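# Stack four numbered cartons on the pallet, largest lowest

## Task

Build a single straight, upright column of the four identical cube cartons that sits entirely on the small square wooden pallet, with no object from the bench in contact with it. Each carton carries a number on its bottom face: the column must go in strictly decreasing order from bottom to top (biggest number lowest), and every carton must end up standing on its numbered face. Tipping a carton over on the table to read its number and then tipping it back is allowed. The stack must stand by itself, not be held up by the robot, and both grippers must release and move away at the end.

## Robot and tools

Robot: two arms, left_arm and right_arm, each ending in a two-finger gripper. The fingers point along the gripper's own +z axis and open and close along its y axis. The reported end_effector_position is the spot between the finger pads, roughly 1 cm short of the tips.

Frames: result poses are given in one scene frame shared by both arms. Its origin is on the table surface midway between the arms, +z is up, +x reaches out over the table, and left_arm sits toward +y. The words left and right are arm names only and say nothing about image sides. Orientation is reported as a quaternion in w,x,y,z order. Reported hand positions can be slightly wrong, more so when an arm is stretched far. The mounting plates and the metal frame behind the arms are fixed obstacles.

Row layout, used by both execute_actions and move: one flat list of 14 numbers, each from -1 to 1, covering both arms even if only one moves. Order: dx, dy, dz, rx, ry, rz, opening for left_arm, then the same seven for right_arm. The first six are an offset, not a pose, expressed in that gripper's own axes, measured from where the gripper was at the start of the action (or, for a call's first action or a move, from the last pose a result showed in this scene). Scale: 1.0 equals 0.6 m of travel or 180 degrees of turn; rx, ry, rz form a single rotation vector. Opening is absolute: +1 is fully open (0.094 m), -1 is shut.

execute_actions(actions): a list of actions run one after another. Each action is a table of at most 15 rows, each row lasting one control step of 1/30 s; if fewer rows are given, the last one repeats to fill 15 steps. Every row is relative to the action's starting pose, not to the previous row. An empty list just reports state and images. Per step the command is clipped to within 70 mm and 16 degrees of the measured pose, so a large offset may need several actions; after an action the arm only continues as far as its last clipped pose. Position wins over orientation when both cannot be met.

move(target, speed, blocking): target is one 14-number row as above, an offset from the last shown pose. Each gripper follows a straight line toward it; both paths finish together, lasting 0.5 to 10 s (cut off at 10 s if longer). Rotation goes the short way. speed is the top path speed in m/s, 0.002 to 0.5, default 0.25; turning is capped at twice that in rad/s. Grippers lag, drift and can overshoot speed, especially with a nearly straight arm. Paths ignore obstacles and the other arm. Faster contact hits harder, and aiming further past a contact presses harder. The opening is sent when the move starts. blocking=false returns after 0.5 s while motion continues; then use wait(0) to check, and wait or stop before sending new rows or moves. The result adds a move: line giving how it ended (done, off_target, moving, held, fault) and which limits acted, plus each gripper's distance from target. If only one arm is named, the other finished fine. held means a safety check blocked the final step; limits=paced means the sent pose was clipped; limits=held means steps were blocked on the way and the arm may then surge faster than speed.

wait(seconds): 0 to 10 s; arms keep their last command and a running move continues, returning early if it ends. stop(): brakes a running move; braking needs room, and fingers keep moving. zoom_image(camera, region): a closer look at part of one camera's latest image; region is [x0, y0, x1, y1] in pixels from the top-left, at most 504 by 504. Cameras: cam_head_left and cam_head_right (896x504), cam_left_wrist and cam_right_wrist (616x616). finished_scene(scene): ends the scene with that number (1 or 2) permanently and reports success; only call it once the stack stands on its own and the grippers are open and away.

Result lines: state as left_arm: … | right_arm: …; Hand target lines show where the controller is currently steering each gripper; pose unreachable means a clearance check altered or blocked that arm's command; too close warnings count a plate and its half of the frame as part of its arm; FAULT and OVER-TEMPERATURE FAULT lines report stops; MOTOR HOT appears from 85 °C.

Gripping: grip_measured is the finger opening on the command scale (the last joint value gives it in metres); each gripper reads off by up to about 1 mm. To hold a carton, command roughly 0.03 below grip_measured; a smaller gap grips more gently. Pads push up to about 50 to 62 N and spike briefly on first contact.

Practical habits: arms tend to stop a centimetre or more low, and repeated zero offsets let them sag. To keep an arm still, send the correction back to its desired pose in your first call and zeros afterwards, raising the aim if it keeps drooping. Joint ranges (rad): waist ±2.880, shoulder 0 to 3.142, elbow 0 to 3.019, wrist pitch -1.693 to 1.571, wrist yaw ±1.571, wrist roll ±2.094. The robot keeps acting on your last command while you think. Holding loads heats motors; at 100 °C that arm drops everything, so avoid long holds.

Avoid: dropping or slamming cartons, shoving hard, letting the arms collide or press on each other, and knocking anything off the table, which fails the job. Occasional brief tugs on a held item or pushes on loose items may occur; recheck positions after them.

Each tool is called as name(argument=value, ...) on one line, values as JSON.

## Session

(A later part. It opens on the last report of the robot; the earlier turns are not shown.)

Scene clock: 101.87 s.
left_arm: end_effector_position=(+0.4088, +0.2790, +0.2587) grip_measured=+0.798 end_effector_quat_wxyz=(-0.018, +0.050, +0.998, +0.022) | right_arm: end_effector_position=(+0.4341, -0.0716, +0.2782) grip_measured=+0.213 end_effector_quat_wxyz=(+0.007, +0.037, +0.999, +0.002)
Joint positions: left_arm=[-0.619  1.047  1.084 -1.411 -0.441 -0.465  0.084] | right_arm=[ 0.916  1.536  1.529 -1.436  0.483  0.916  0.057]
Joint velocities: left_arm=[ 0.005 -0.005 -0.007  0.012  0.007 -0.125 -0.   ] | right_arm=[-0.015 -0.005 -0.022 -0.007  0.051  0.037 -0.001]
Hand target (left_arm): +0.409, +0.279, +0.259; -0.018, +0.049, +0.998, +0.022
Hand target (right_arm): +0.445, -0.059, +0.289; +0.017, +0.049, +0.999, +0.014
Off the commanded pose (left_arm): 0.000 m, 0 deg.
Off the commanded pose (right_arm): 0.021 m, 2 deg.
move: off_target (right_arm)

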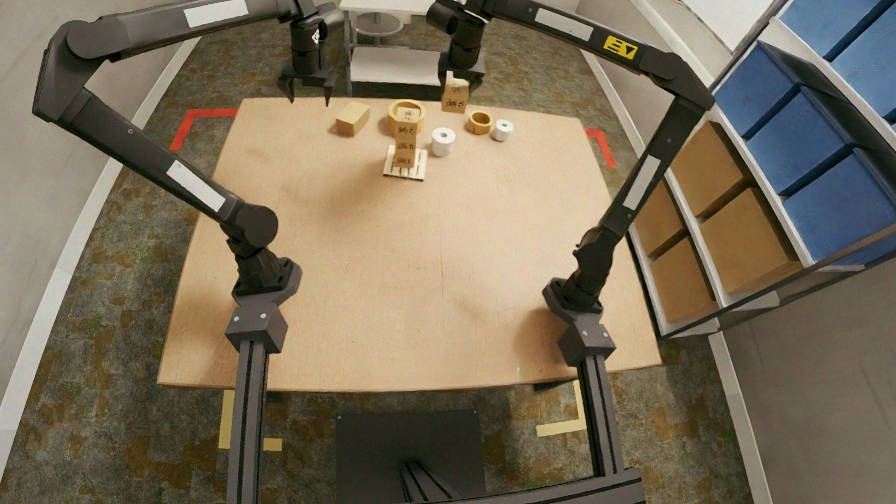

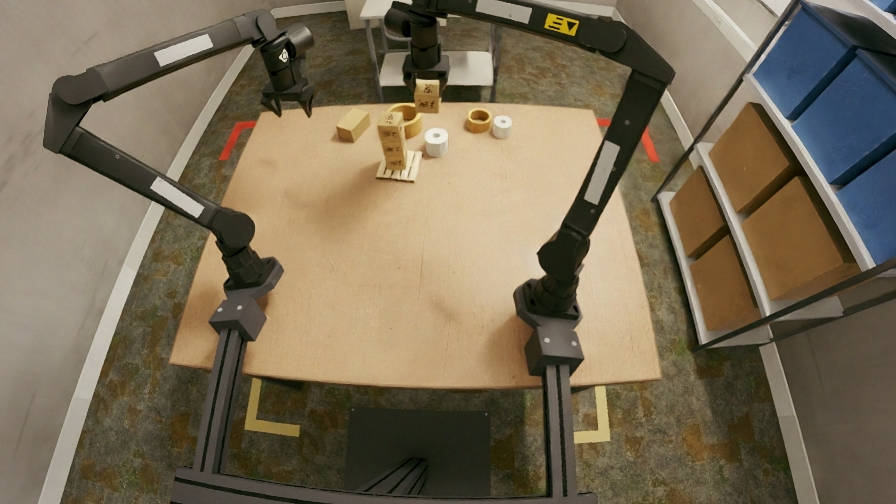

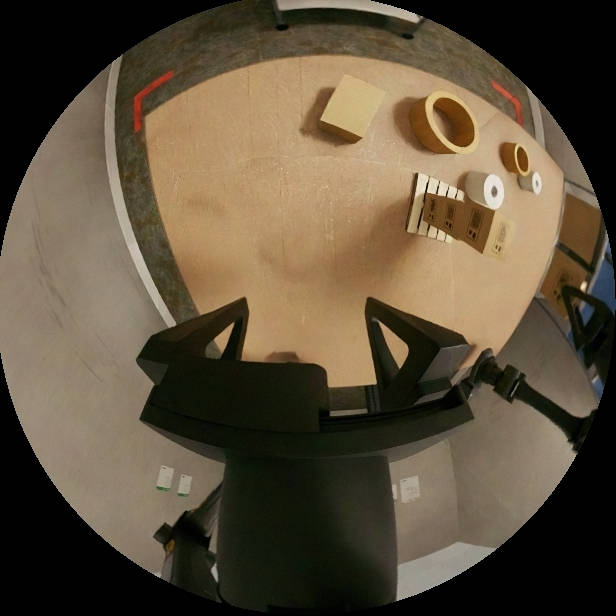

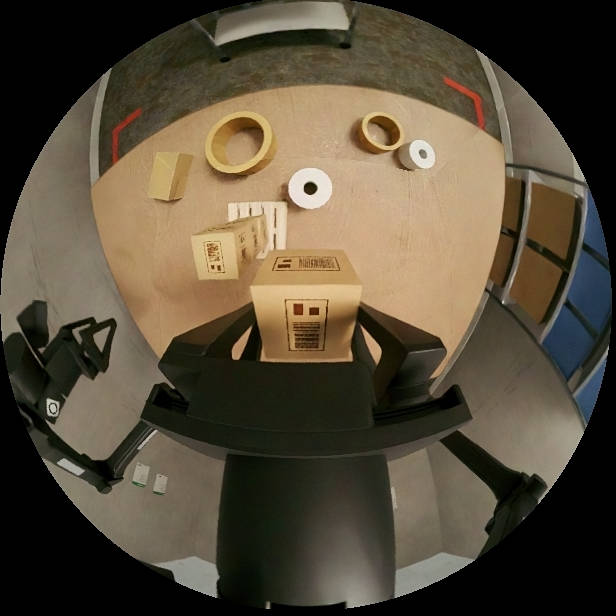

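move(target=[0,0.03,0.04,0,0,0,0.8,-0.048,0.185,0,-0.005,-0.003,0.005,0.18], speed=0.12)

move(target=[0,0,0,0,0,0,0.8,0,0,0.045,0,0,0,0.18], speed=0.04)

zoom_image(camera="cam_left_wrist", region=[416,150,616,350])

zoom_image(camera="cam_head_left", region=[360,60,460,190])

Scene clock: 103.57 s.
left_arm: end_effector_position=(+0.4064, +0.2949, +0.2300) grip_measured=+0.798 end_effector_quat_wxyz=(-0.030, +0.053, +0.998, +0.028) | right_arm: end_effector_position=(+0.4650, +0.0221, +0.2679) grip_measured=+0.213 end_effector_quat_wxyz=(+0.003, +0.037, +0.999, -0.003)
Joint positions: left_arm=[-0.539  1.047  1.025 -1.345 -0.425 -0.385  0.084] | right_arm=[ 0.969  1.805  1.83  -1.51   0.489  0.98   0.057]
Joint velocities: left_arm=[-0.005 -0.005 -0.012  0.007 -0.022 -0.081 -0.   ] | right_arm=[-0.005 -0.005 -0.007  0.007  0.051 -0.007  0.   ]
Hand target (left_arm): +0.410, +0.298, +0.235; -0.019, +0.050, +0.998, +0.022
Hand target (right_arm): +0.472, +0.036, +0.280; +0.012, +0.045, +0.999, +0.010
Off the commanded pose (left_arm): 0.007 m, 2 deg.
Off the commanded pose (right_arm): 0.020 m, 2 deg.
move: off_target (right_arm)

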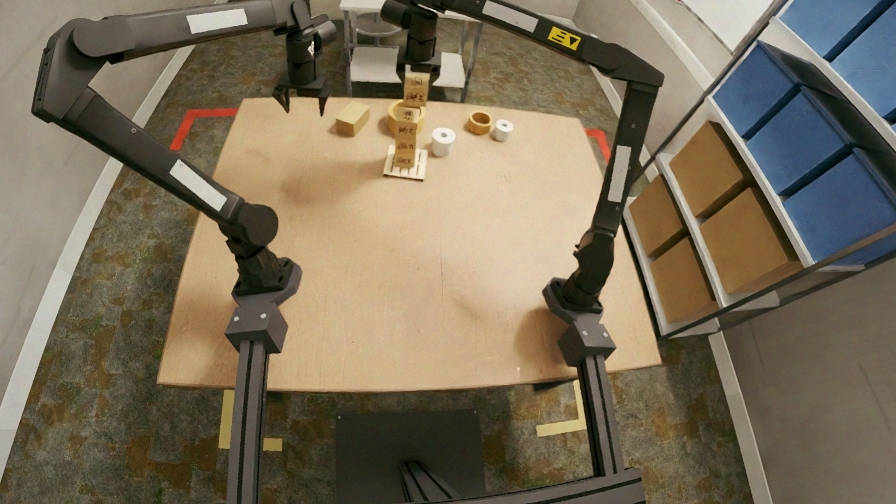

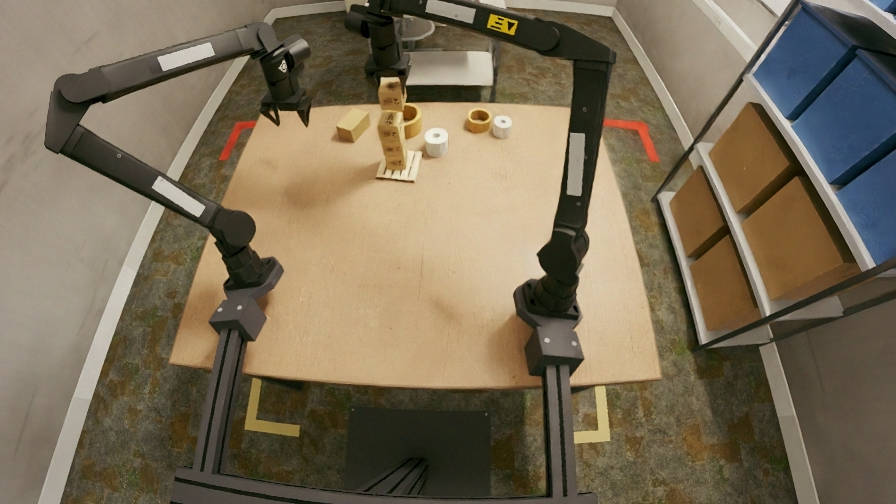

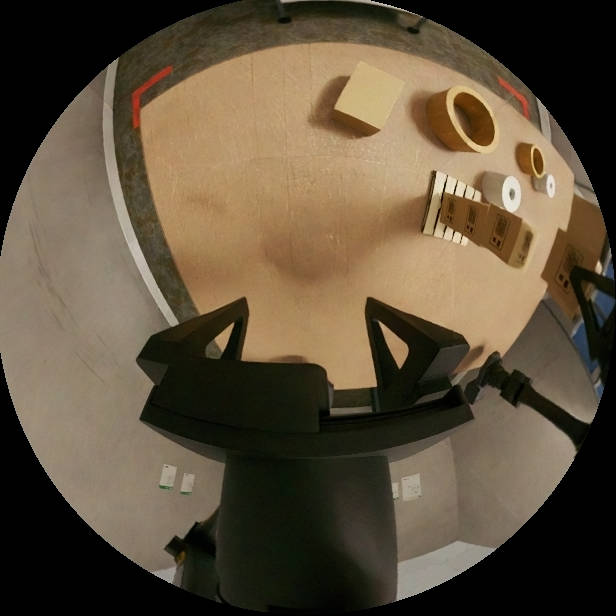

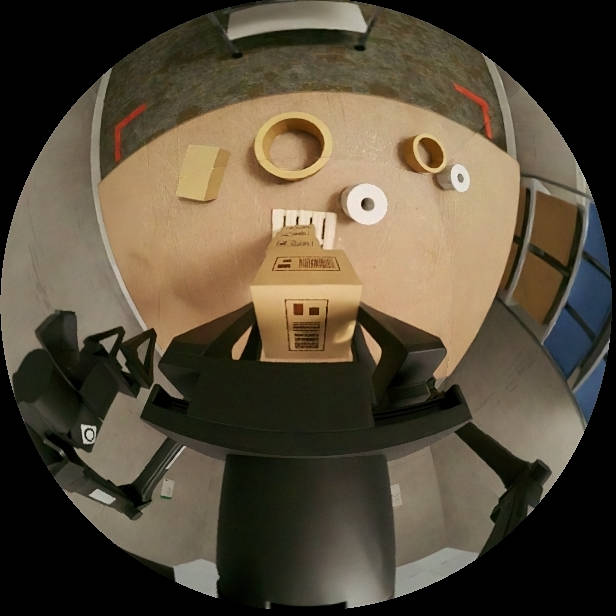

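Scene clock: 104.57 s.
left_arm: end_effector_position=(+0.4064, +0.2949, +0.2300) grip_measured=+0.798 end_effector_quat_wxyz=(-0.030, +0.053, +0.998, +0.028) | right_arm: end_effector_position=(+0.4625, +0.0255, +0.2493) grip_measured=+0.213 end_effector_quat_wxyz=(+0.006, +0.039, +0.999, +0.001)
Joint positions: left_arm=[-0.539  1.047  1.025 -1.345 -0.425 -0.384  0.084] | right_arm=[ 0.96   1.805  1.781 -1.447  0.488  0.971  0.057]
Joint velocities: left_arm=[-0.005 -0.005 -0.002 -0.007 -0.037  0.081  0.   ] | right_arm=[ 0.005  0.005  0.002  0.012  0.007 -0.051  0.   ]
Hand target (left_arm): +0.406, +0.295, +0.230; -0.030, +0.053, +0.998, +0.028
Hand target (right_arm): +0.465, +0.022, +0.241; +0.003, +0.037, +0.999, -0.002
Off the commanded pose (left_arm): 0.000 m, 0 deg.
Off the commanded pose (right_arm): 0.009 m, 1 deg.
move: done

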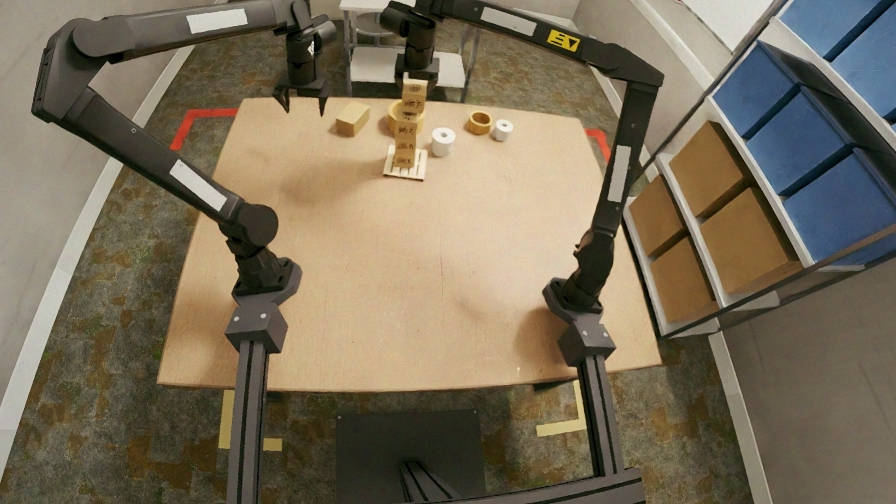

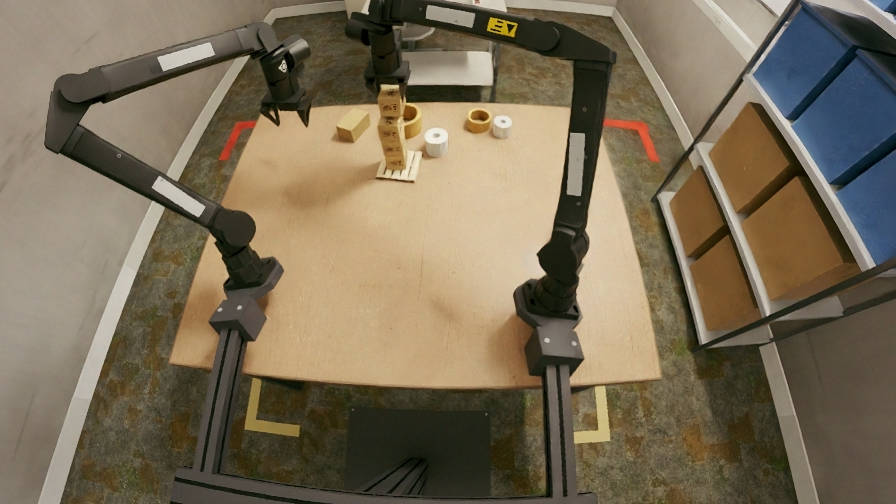

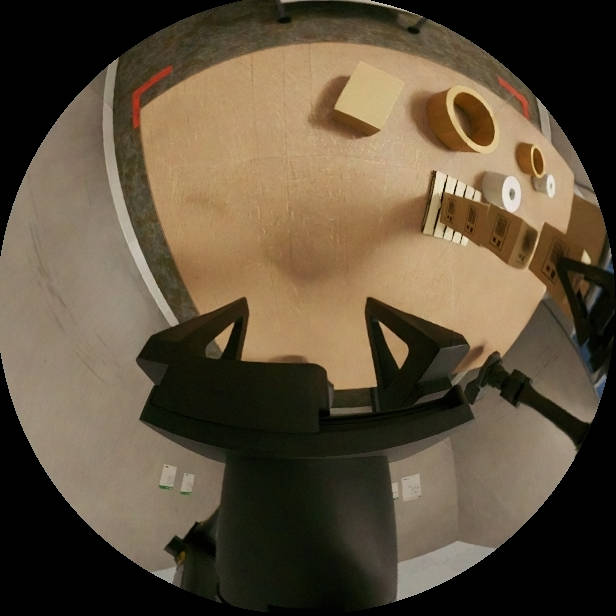

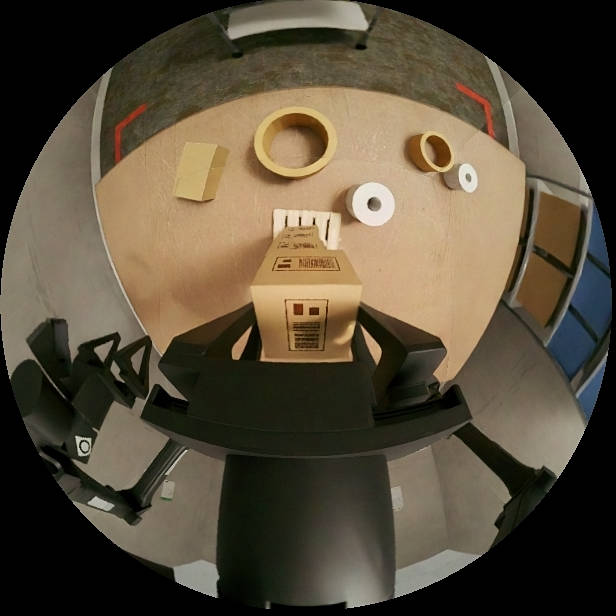

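Region (416, 150, 616, 350) of cam_left_wrist's 616x616 image, scaled by 2.520, with more detail than that image has.

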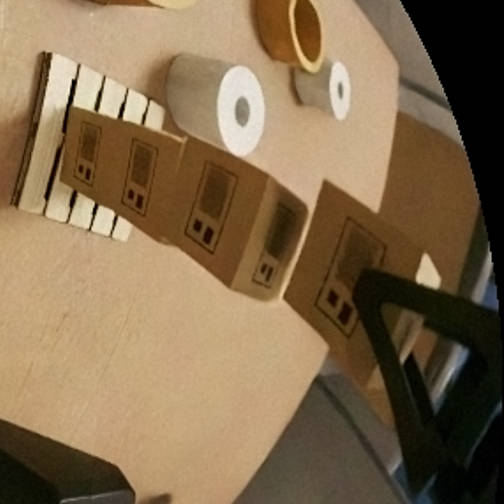

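Region (360, 60, 460, 190) of cam_head_left's 896x504 image, scaled by 3.877, with more detail than that image has; it fills the left 388 columns of this view, and the rest is white.

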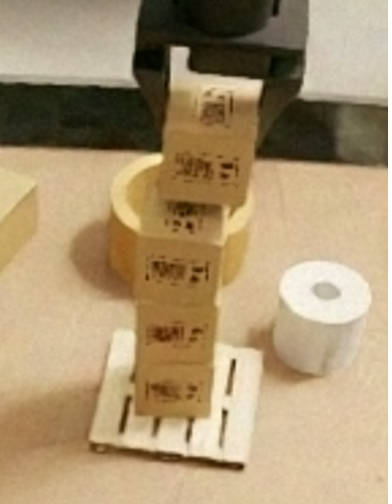

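move(target=[0,0,0,0,0,0,0.8,0.022,0.008,0.035,0.004,0.006,0,0.18], speed=0.03)

zoom_image(camera="cam_left_wrist", region=[416,150,616,350])

zoom_image(camera="cam_head_left", region=[360,60,460,190])

Scene clock: 105.83 s.
left_arm: end_effector_position=(+0.4064, +0.2949, +0.2300) grip_measured=+0.798 end_effector_quat_wxyz=(-0.030, +0.053, +0.998, +0.028) | right_arm: end_effector_position=(+0.4549, +0.0268, +0.2385) grip_measured=+0.213 end_effector_quat_wxyz=(+0.001, +0.037, +0.999, -0.000)
Joint positions: left_arm=[-0.539  1.047  1.025 -1.345 -0.425 -0.384  0.084] | right_arm=[ 0.96   1.805  1.749 -1.424  0.481  0.97   0.057]
Joint velocities: left_arm=[-0.015 -0.005  0.002 -0.002 -0.095 -0.022  0.   ] | right_arm=[-0.005 -0.005 -0.012 -0.012  0.022  0.007  0.   ]
Hand target (left_arm): +0.406, +0.295, +0.230; -0.030, +0.053, +0.998, +0.028
Hand target (right_arm): +0.450, +0.031, +0.228; -0.004, +0.039, +0.999, -0.005
Off the commanded pose (left_arm): 0.000 m, 0 deg.
Off the commanded pose (right_arm): 0.012 m, 1 deg.
move: off_target (right_arm)

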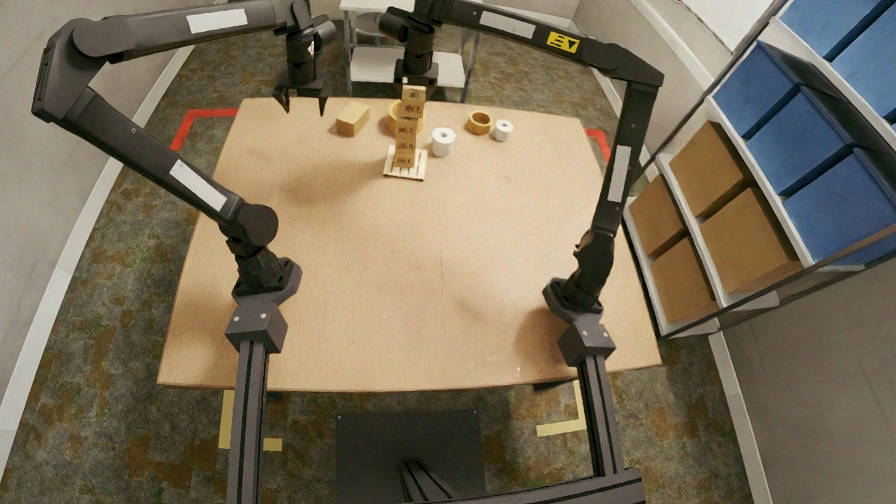

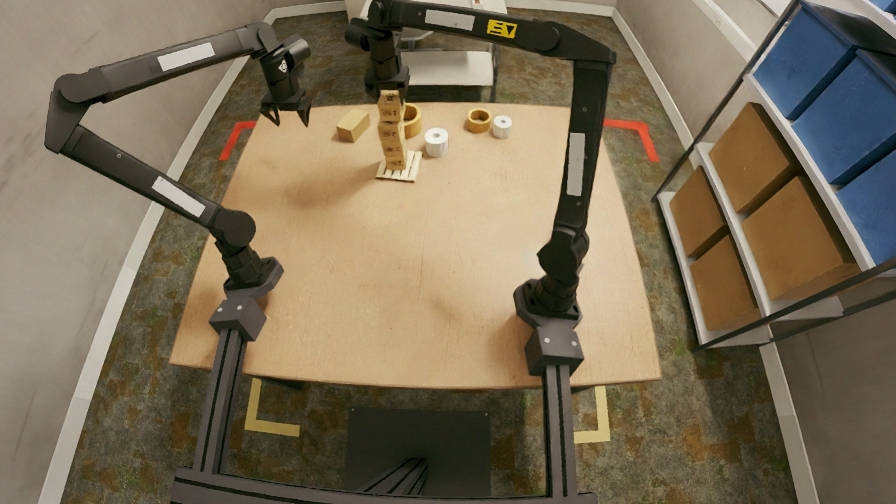

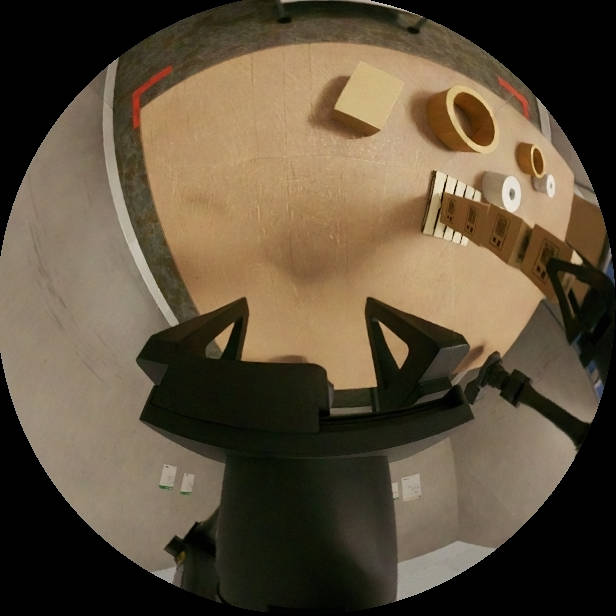

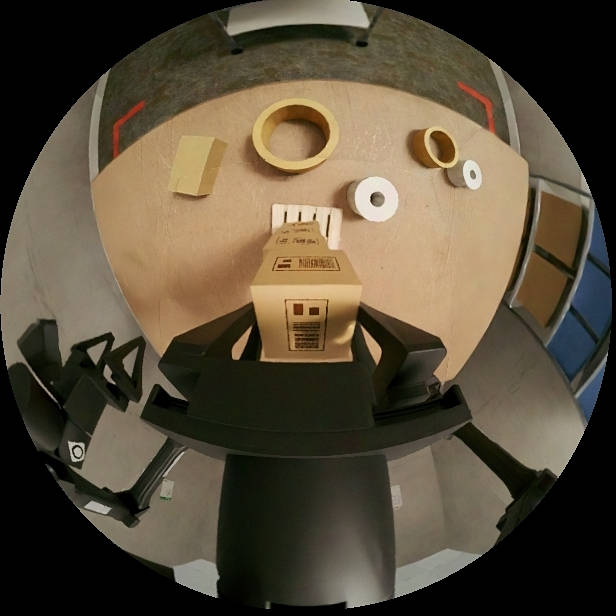

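Region (416, 150, 616, 350) of cam_left_wrist's 616x616 image, scaled by 2.520, with more detail than that image has.

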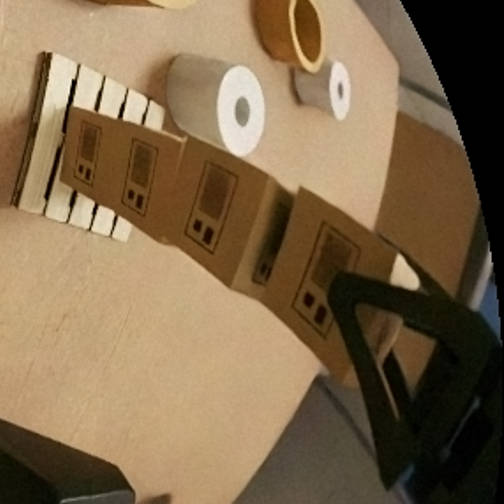

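Region (360, 60, 460, 190) of cam_head_left's 896x504 image, scaled by 3.877, with more detail than that image has; it fills the left 388 columns of this view, and the rest is white.

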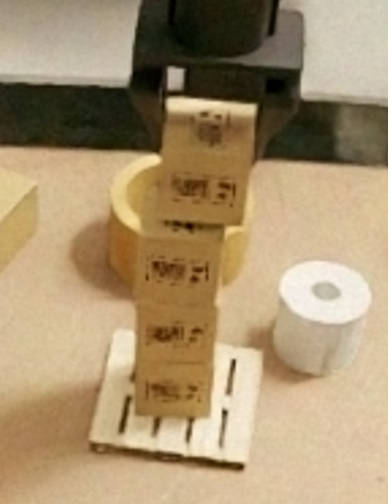

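Needs ~+1 cm y.

move(target=[0,0,0,0,0,0,0.8,0,0.032,0.004,0,0,0,0.18], speed=0.03)

zoom_image(camera="cam_left_wrist", region=[416,150,616,350])

zoom_image(camera="cam_head_left", region=[360,60,460,190])

Scene clock: 107.17 s.
left_arm: end_effector_position=(+0.4064, +0.2949, +0.2300) grip_measured=+0.798 end_effector_quat_wxyz=(-0.030, +0.053, +0.998, +0.028) | right_arm: end_effector_position=(+0.4505, +0.0306, +0.2272) grip_measured=+0.213 end_effector_quat_wxyz=(-0.006, +0.031, +0.999, -0.010)
Joint positions: left_arm=[-0.539  1.047  1.025 -1.345 -0.425 -0.384  0.084] | right_arm=[ 0.96   1.827  1.749 -1.428  0.481  0.97   0.057]
Joint velocities: left_arm=[-0.005 -0.015  0.002 -0.007 -0.037  0.022 -0.   ] | right_arm=[-0.024 -0.005  0.002 -0.012  0.051  0.022 -0.001]
Hand target (left_arm): +0.406, +0.295, +0.230; -0.030, +0.053, +0.998, +0.028
Hand target (right_arm): +0.456, +0.045, +0.236; +0.001, +0.036, +0.999, +0.000
Off the commanded pose (left_arm): 0.000 m, 0 deg.
Off the commanded pose (right_arm): 0.019 m, 2 deg.
move: off_target (right_arm)

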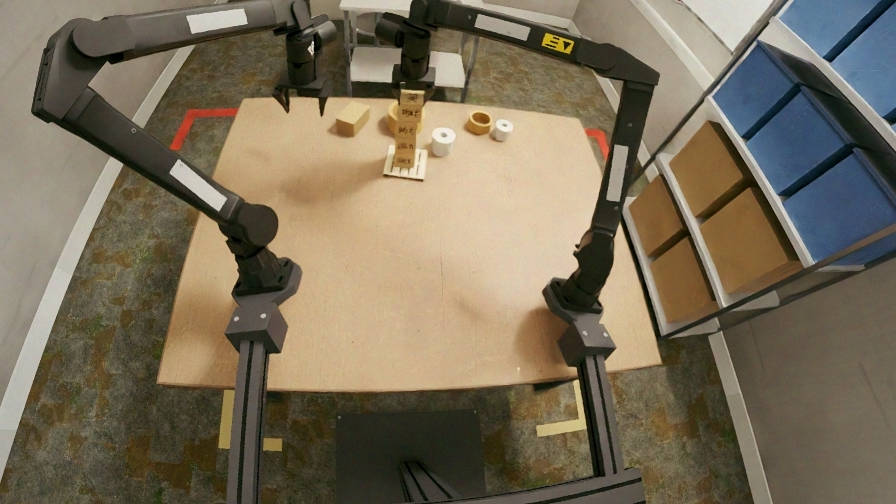

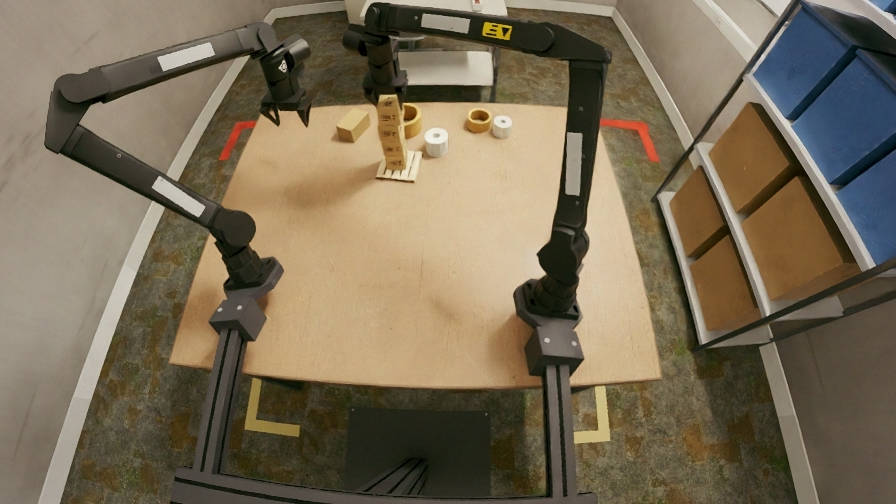

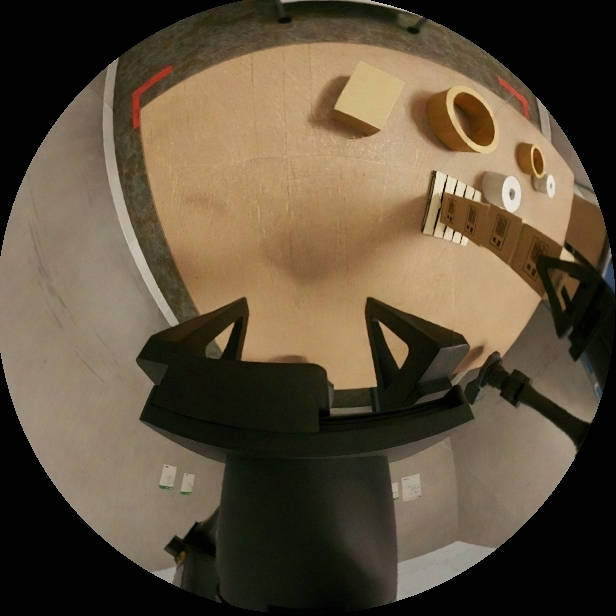

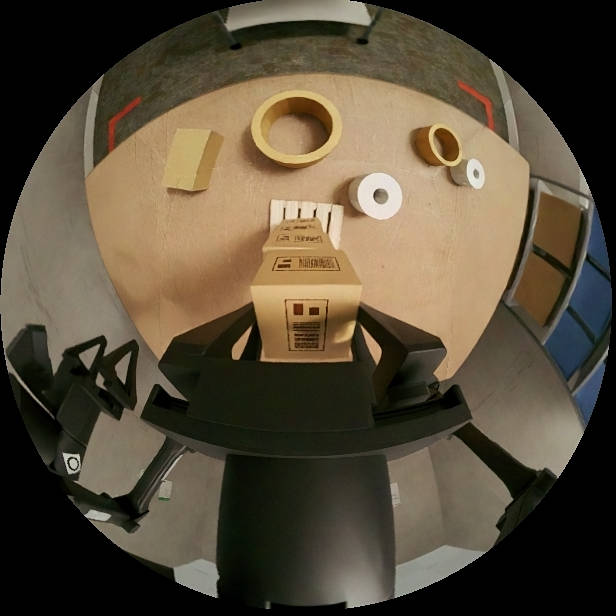

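Region (416, 150, 616, 350) of cam_left_wrist's 616x616 image, scaled by 2.520, with more detail than that image has.

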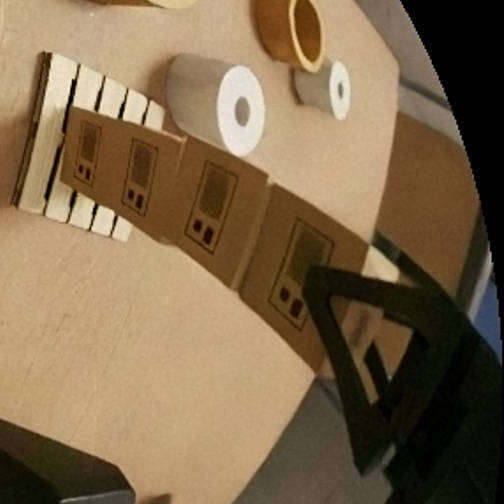

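Region (360, 60, 460, 190) of cam_head_left's 896x504 image, scaled by 3.877, with more detail than that image has; it fills the left 388 columns of this view, and the rest is white.

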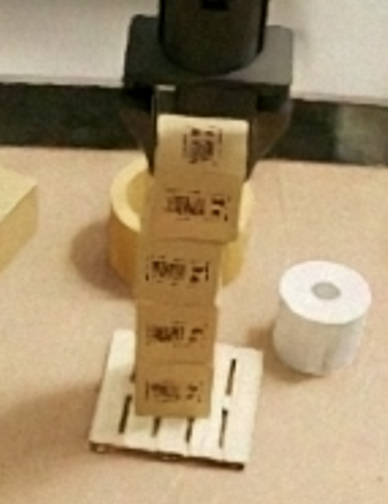

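Touching, still ~5 mm −y and a bit back.

move(target=[0,0,0,0,0,0,0.8,-0.018,0.04,-0.03,-0.006,-0.004,0.003,0.18], speed=0.03)

zoom_image(camera="cam_left_wrist", region=[416,150,616,350])

zoom_image(camera="cam_head_left", region=[360,60,460,190])

Scene clock: 108.97 s.
left_arm: end_effector_position=(+0.4064, +0.2949, +0.2300) grip_measured=+0.798 end_effector_quat_wxyz=(-0.030, +0.053, +0.998, +0.028) | right_arm: end_effector_position=(+0.4578, +0.0367, +0.2363) grip_measured=+0.213 end_effector_quat_wxyz=(-0.006, +0.030, +0.999, -0.010)
Joint positions: left_arm=[-0.539  1.047  1.025 -1.345 -0.425 -0.384  0.084] | right_arm=[ 0.964  1.85   1.808 -1.467  0.481  0.975  0.057]
Joint velocities: left_arm=[-0.005  0.005  0.007  0.002 -0.007 -0.051 -0.001] | right_arm=[-0.015 -0.015  0.012  0.027 -0.051  0.007 -0.   ]
Hand target (left_arm): +0.406, +0.295, +0.230; -0.030, +0.053, +0.998, +0.028
Hand target (right_arm): +0.462, +0.054, +0.245; +0.001, +0.035, +0.999, -0.000
Off the commanded pose (left_arm): 0.000 m, 0 deg.
Off the commanded pose (right_arm): 0.020 m, 1 deg.
move: off_target (right_arm)

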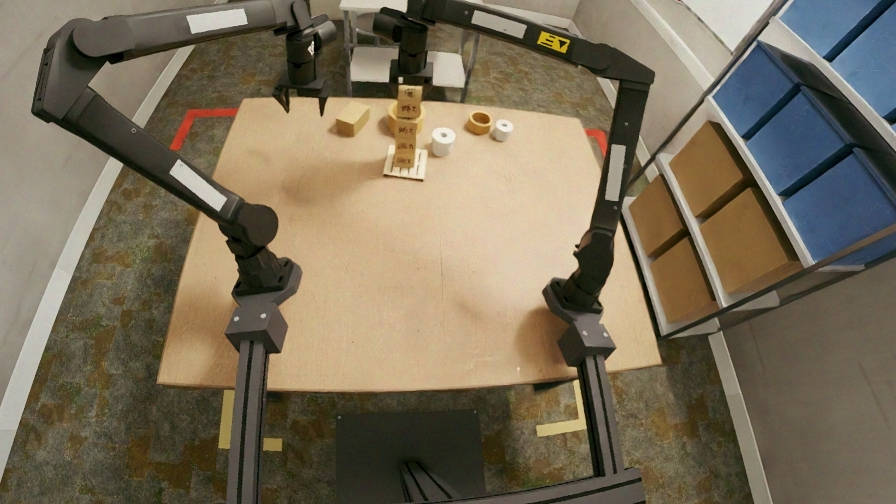

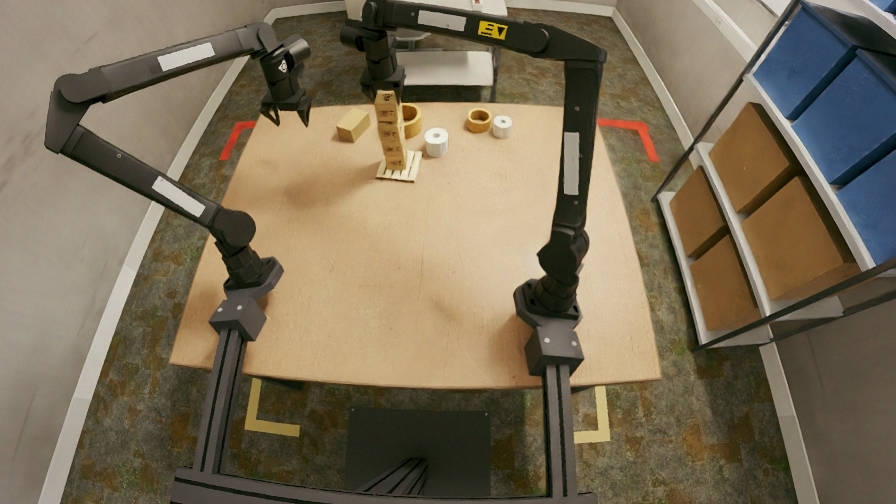

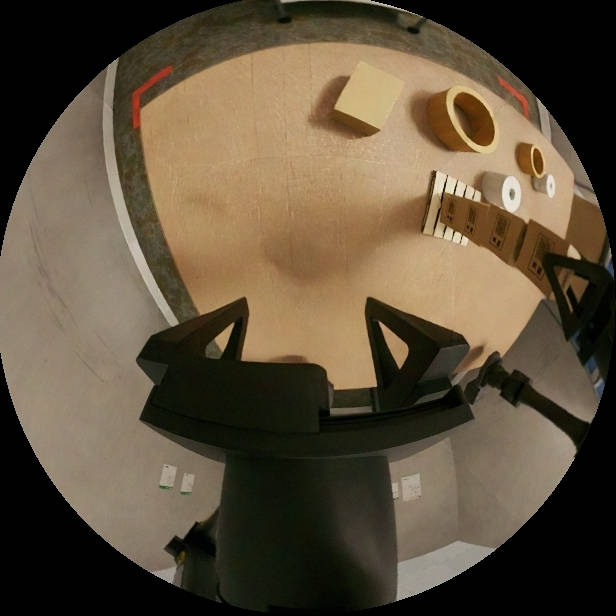

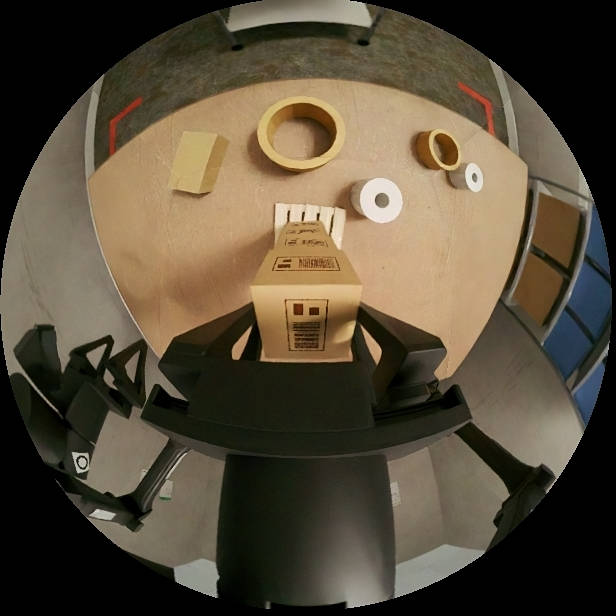

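Region (416, 150, 616, 350) of cam_left_wrist's 616x616 image, scaled by 2.520, with more detail than that image has.

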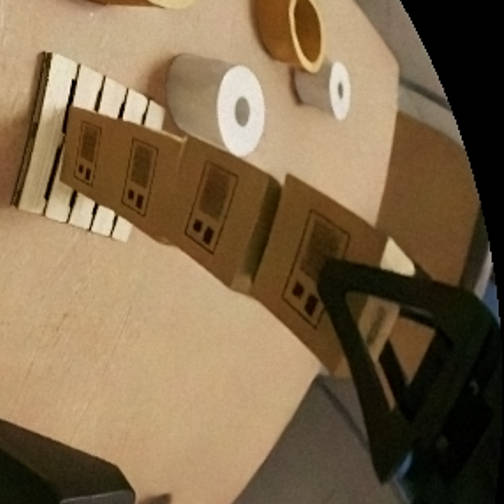

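Region (360, 60, 460, 190) of cam_head_left's 896x504 image, scaled by 3.877, with more detail than that image has; it fills the left 388 columns of this view, and the rest is white.

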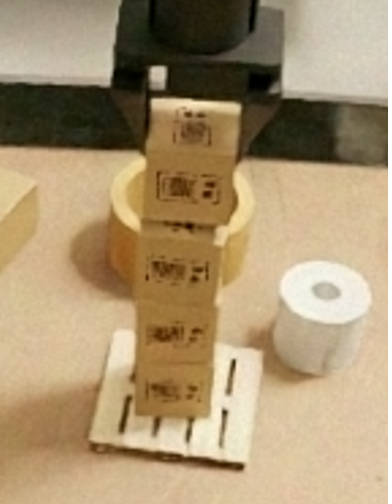

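move(target=[0,0,0,0,0,0,0.8,0.002,-0.004,0.028,0,0,0,0.18], speed=0.03)

zoom_image(camera="cam_left_wrist", region=[416,150,616,350])

zoom_image(camera="cam_head_left", region=[360,60,460,190])

Scene clock: 110.03 s.
left_arm: end_effector_position=(+0.4064, +0.2949, +0.2300) grip_measured=+0.798 end_effector_quat_wxyz=(-0.030, +0.053, +0.998, +0.028) | right_arm: end_effector_position=(+0.4535, +0.0401, +0.2259) grip_measured=+0.213 end_effector_quat_wxyz=(-0.005, +0.032, +0.999, -0.007)
Joint positions: left_arm=[-0.539  1.047  1.025 -1.345 -0.425 -0.384  0.084] | right_arm=[ 0.964  1.85   1.778 -1.429  0.481  0.975  0.057]
Joint velocities: left_arm=[-0.015 -0.005 -0.002  0.012 -0.066 -0.051 -0.001] | right_arm=[ 0.005 -0.005  0.012  0.007  0.007  0.022  0.   ]
Hand target (left_arm): +0.406, +0.295, +0.230; -0.030, +0.053, +0.998, +0.028
Hand target (right_arm): +0.456, +0.034, +0.220; -0.007, +0.031, +0.999, -0.010
Off the commanded pose (left_arm): 0.000 m, 0 deg.
Off the commanded pose (right_arm): 0.009 m, 0 deg.
move: done

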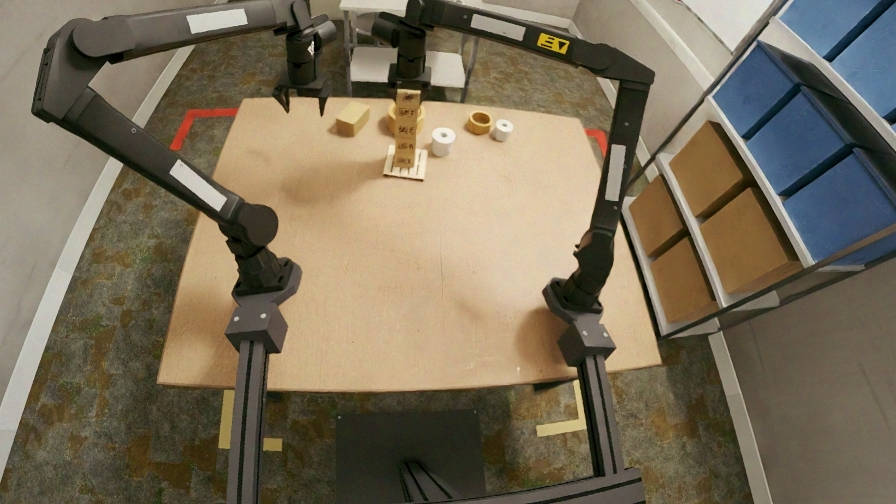

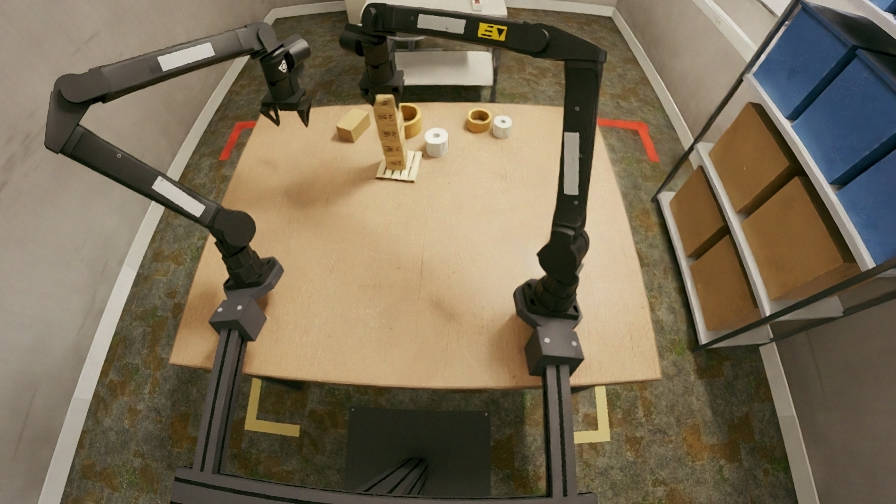

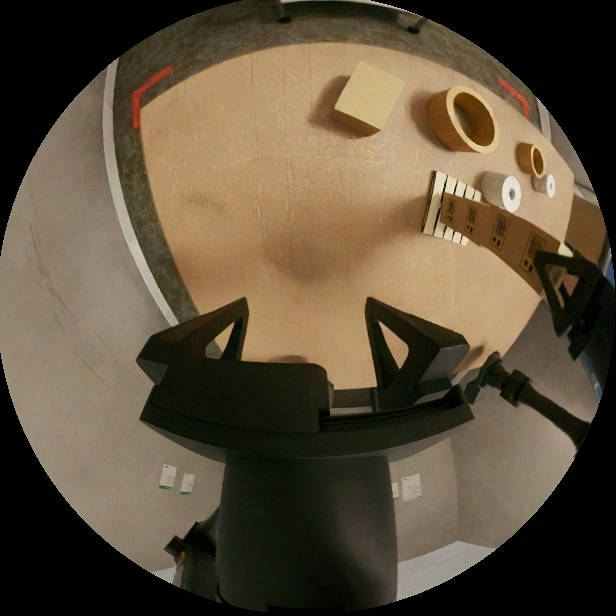

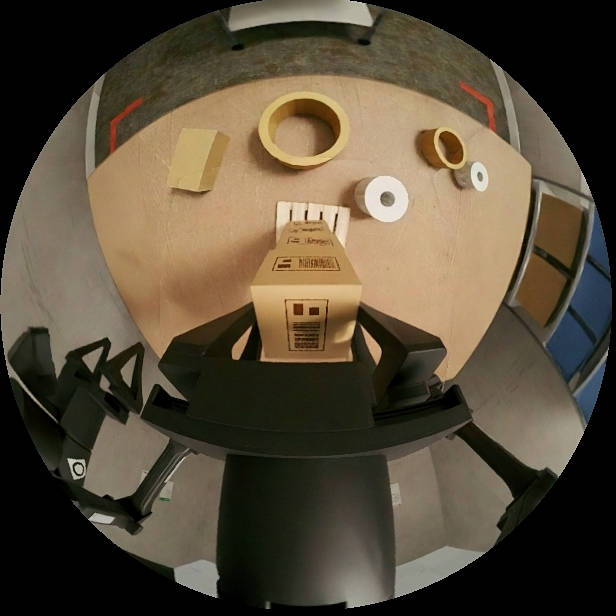

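Region (416, 150, 616, 350) of cam_left_wrist's 616x616 image, scaled by 2.520, with more detail than that image has.

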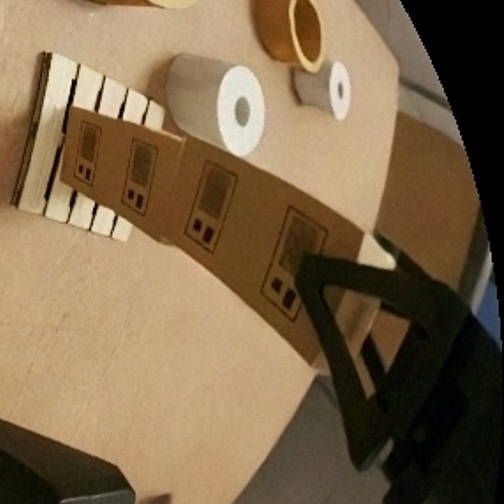

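Region (360, 60, 460, 190) of cam_head_left's 896x504 image, scaled by 3.877, with more detail than that image has; it fills the left 388 columns of this view, and the rest is white.

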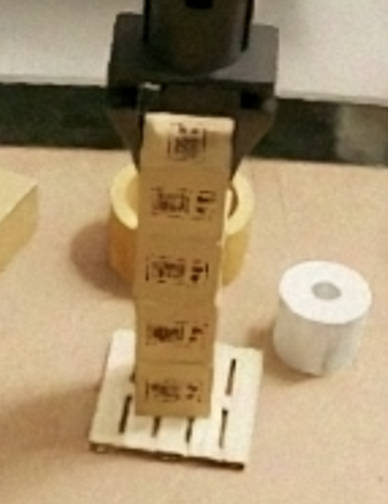

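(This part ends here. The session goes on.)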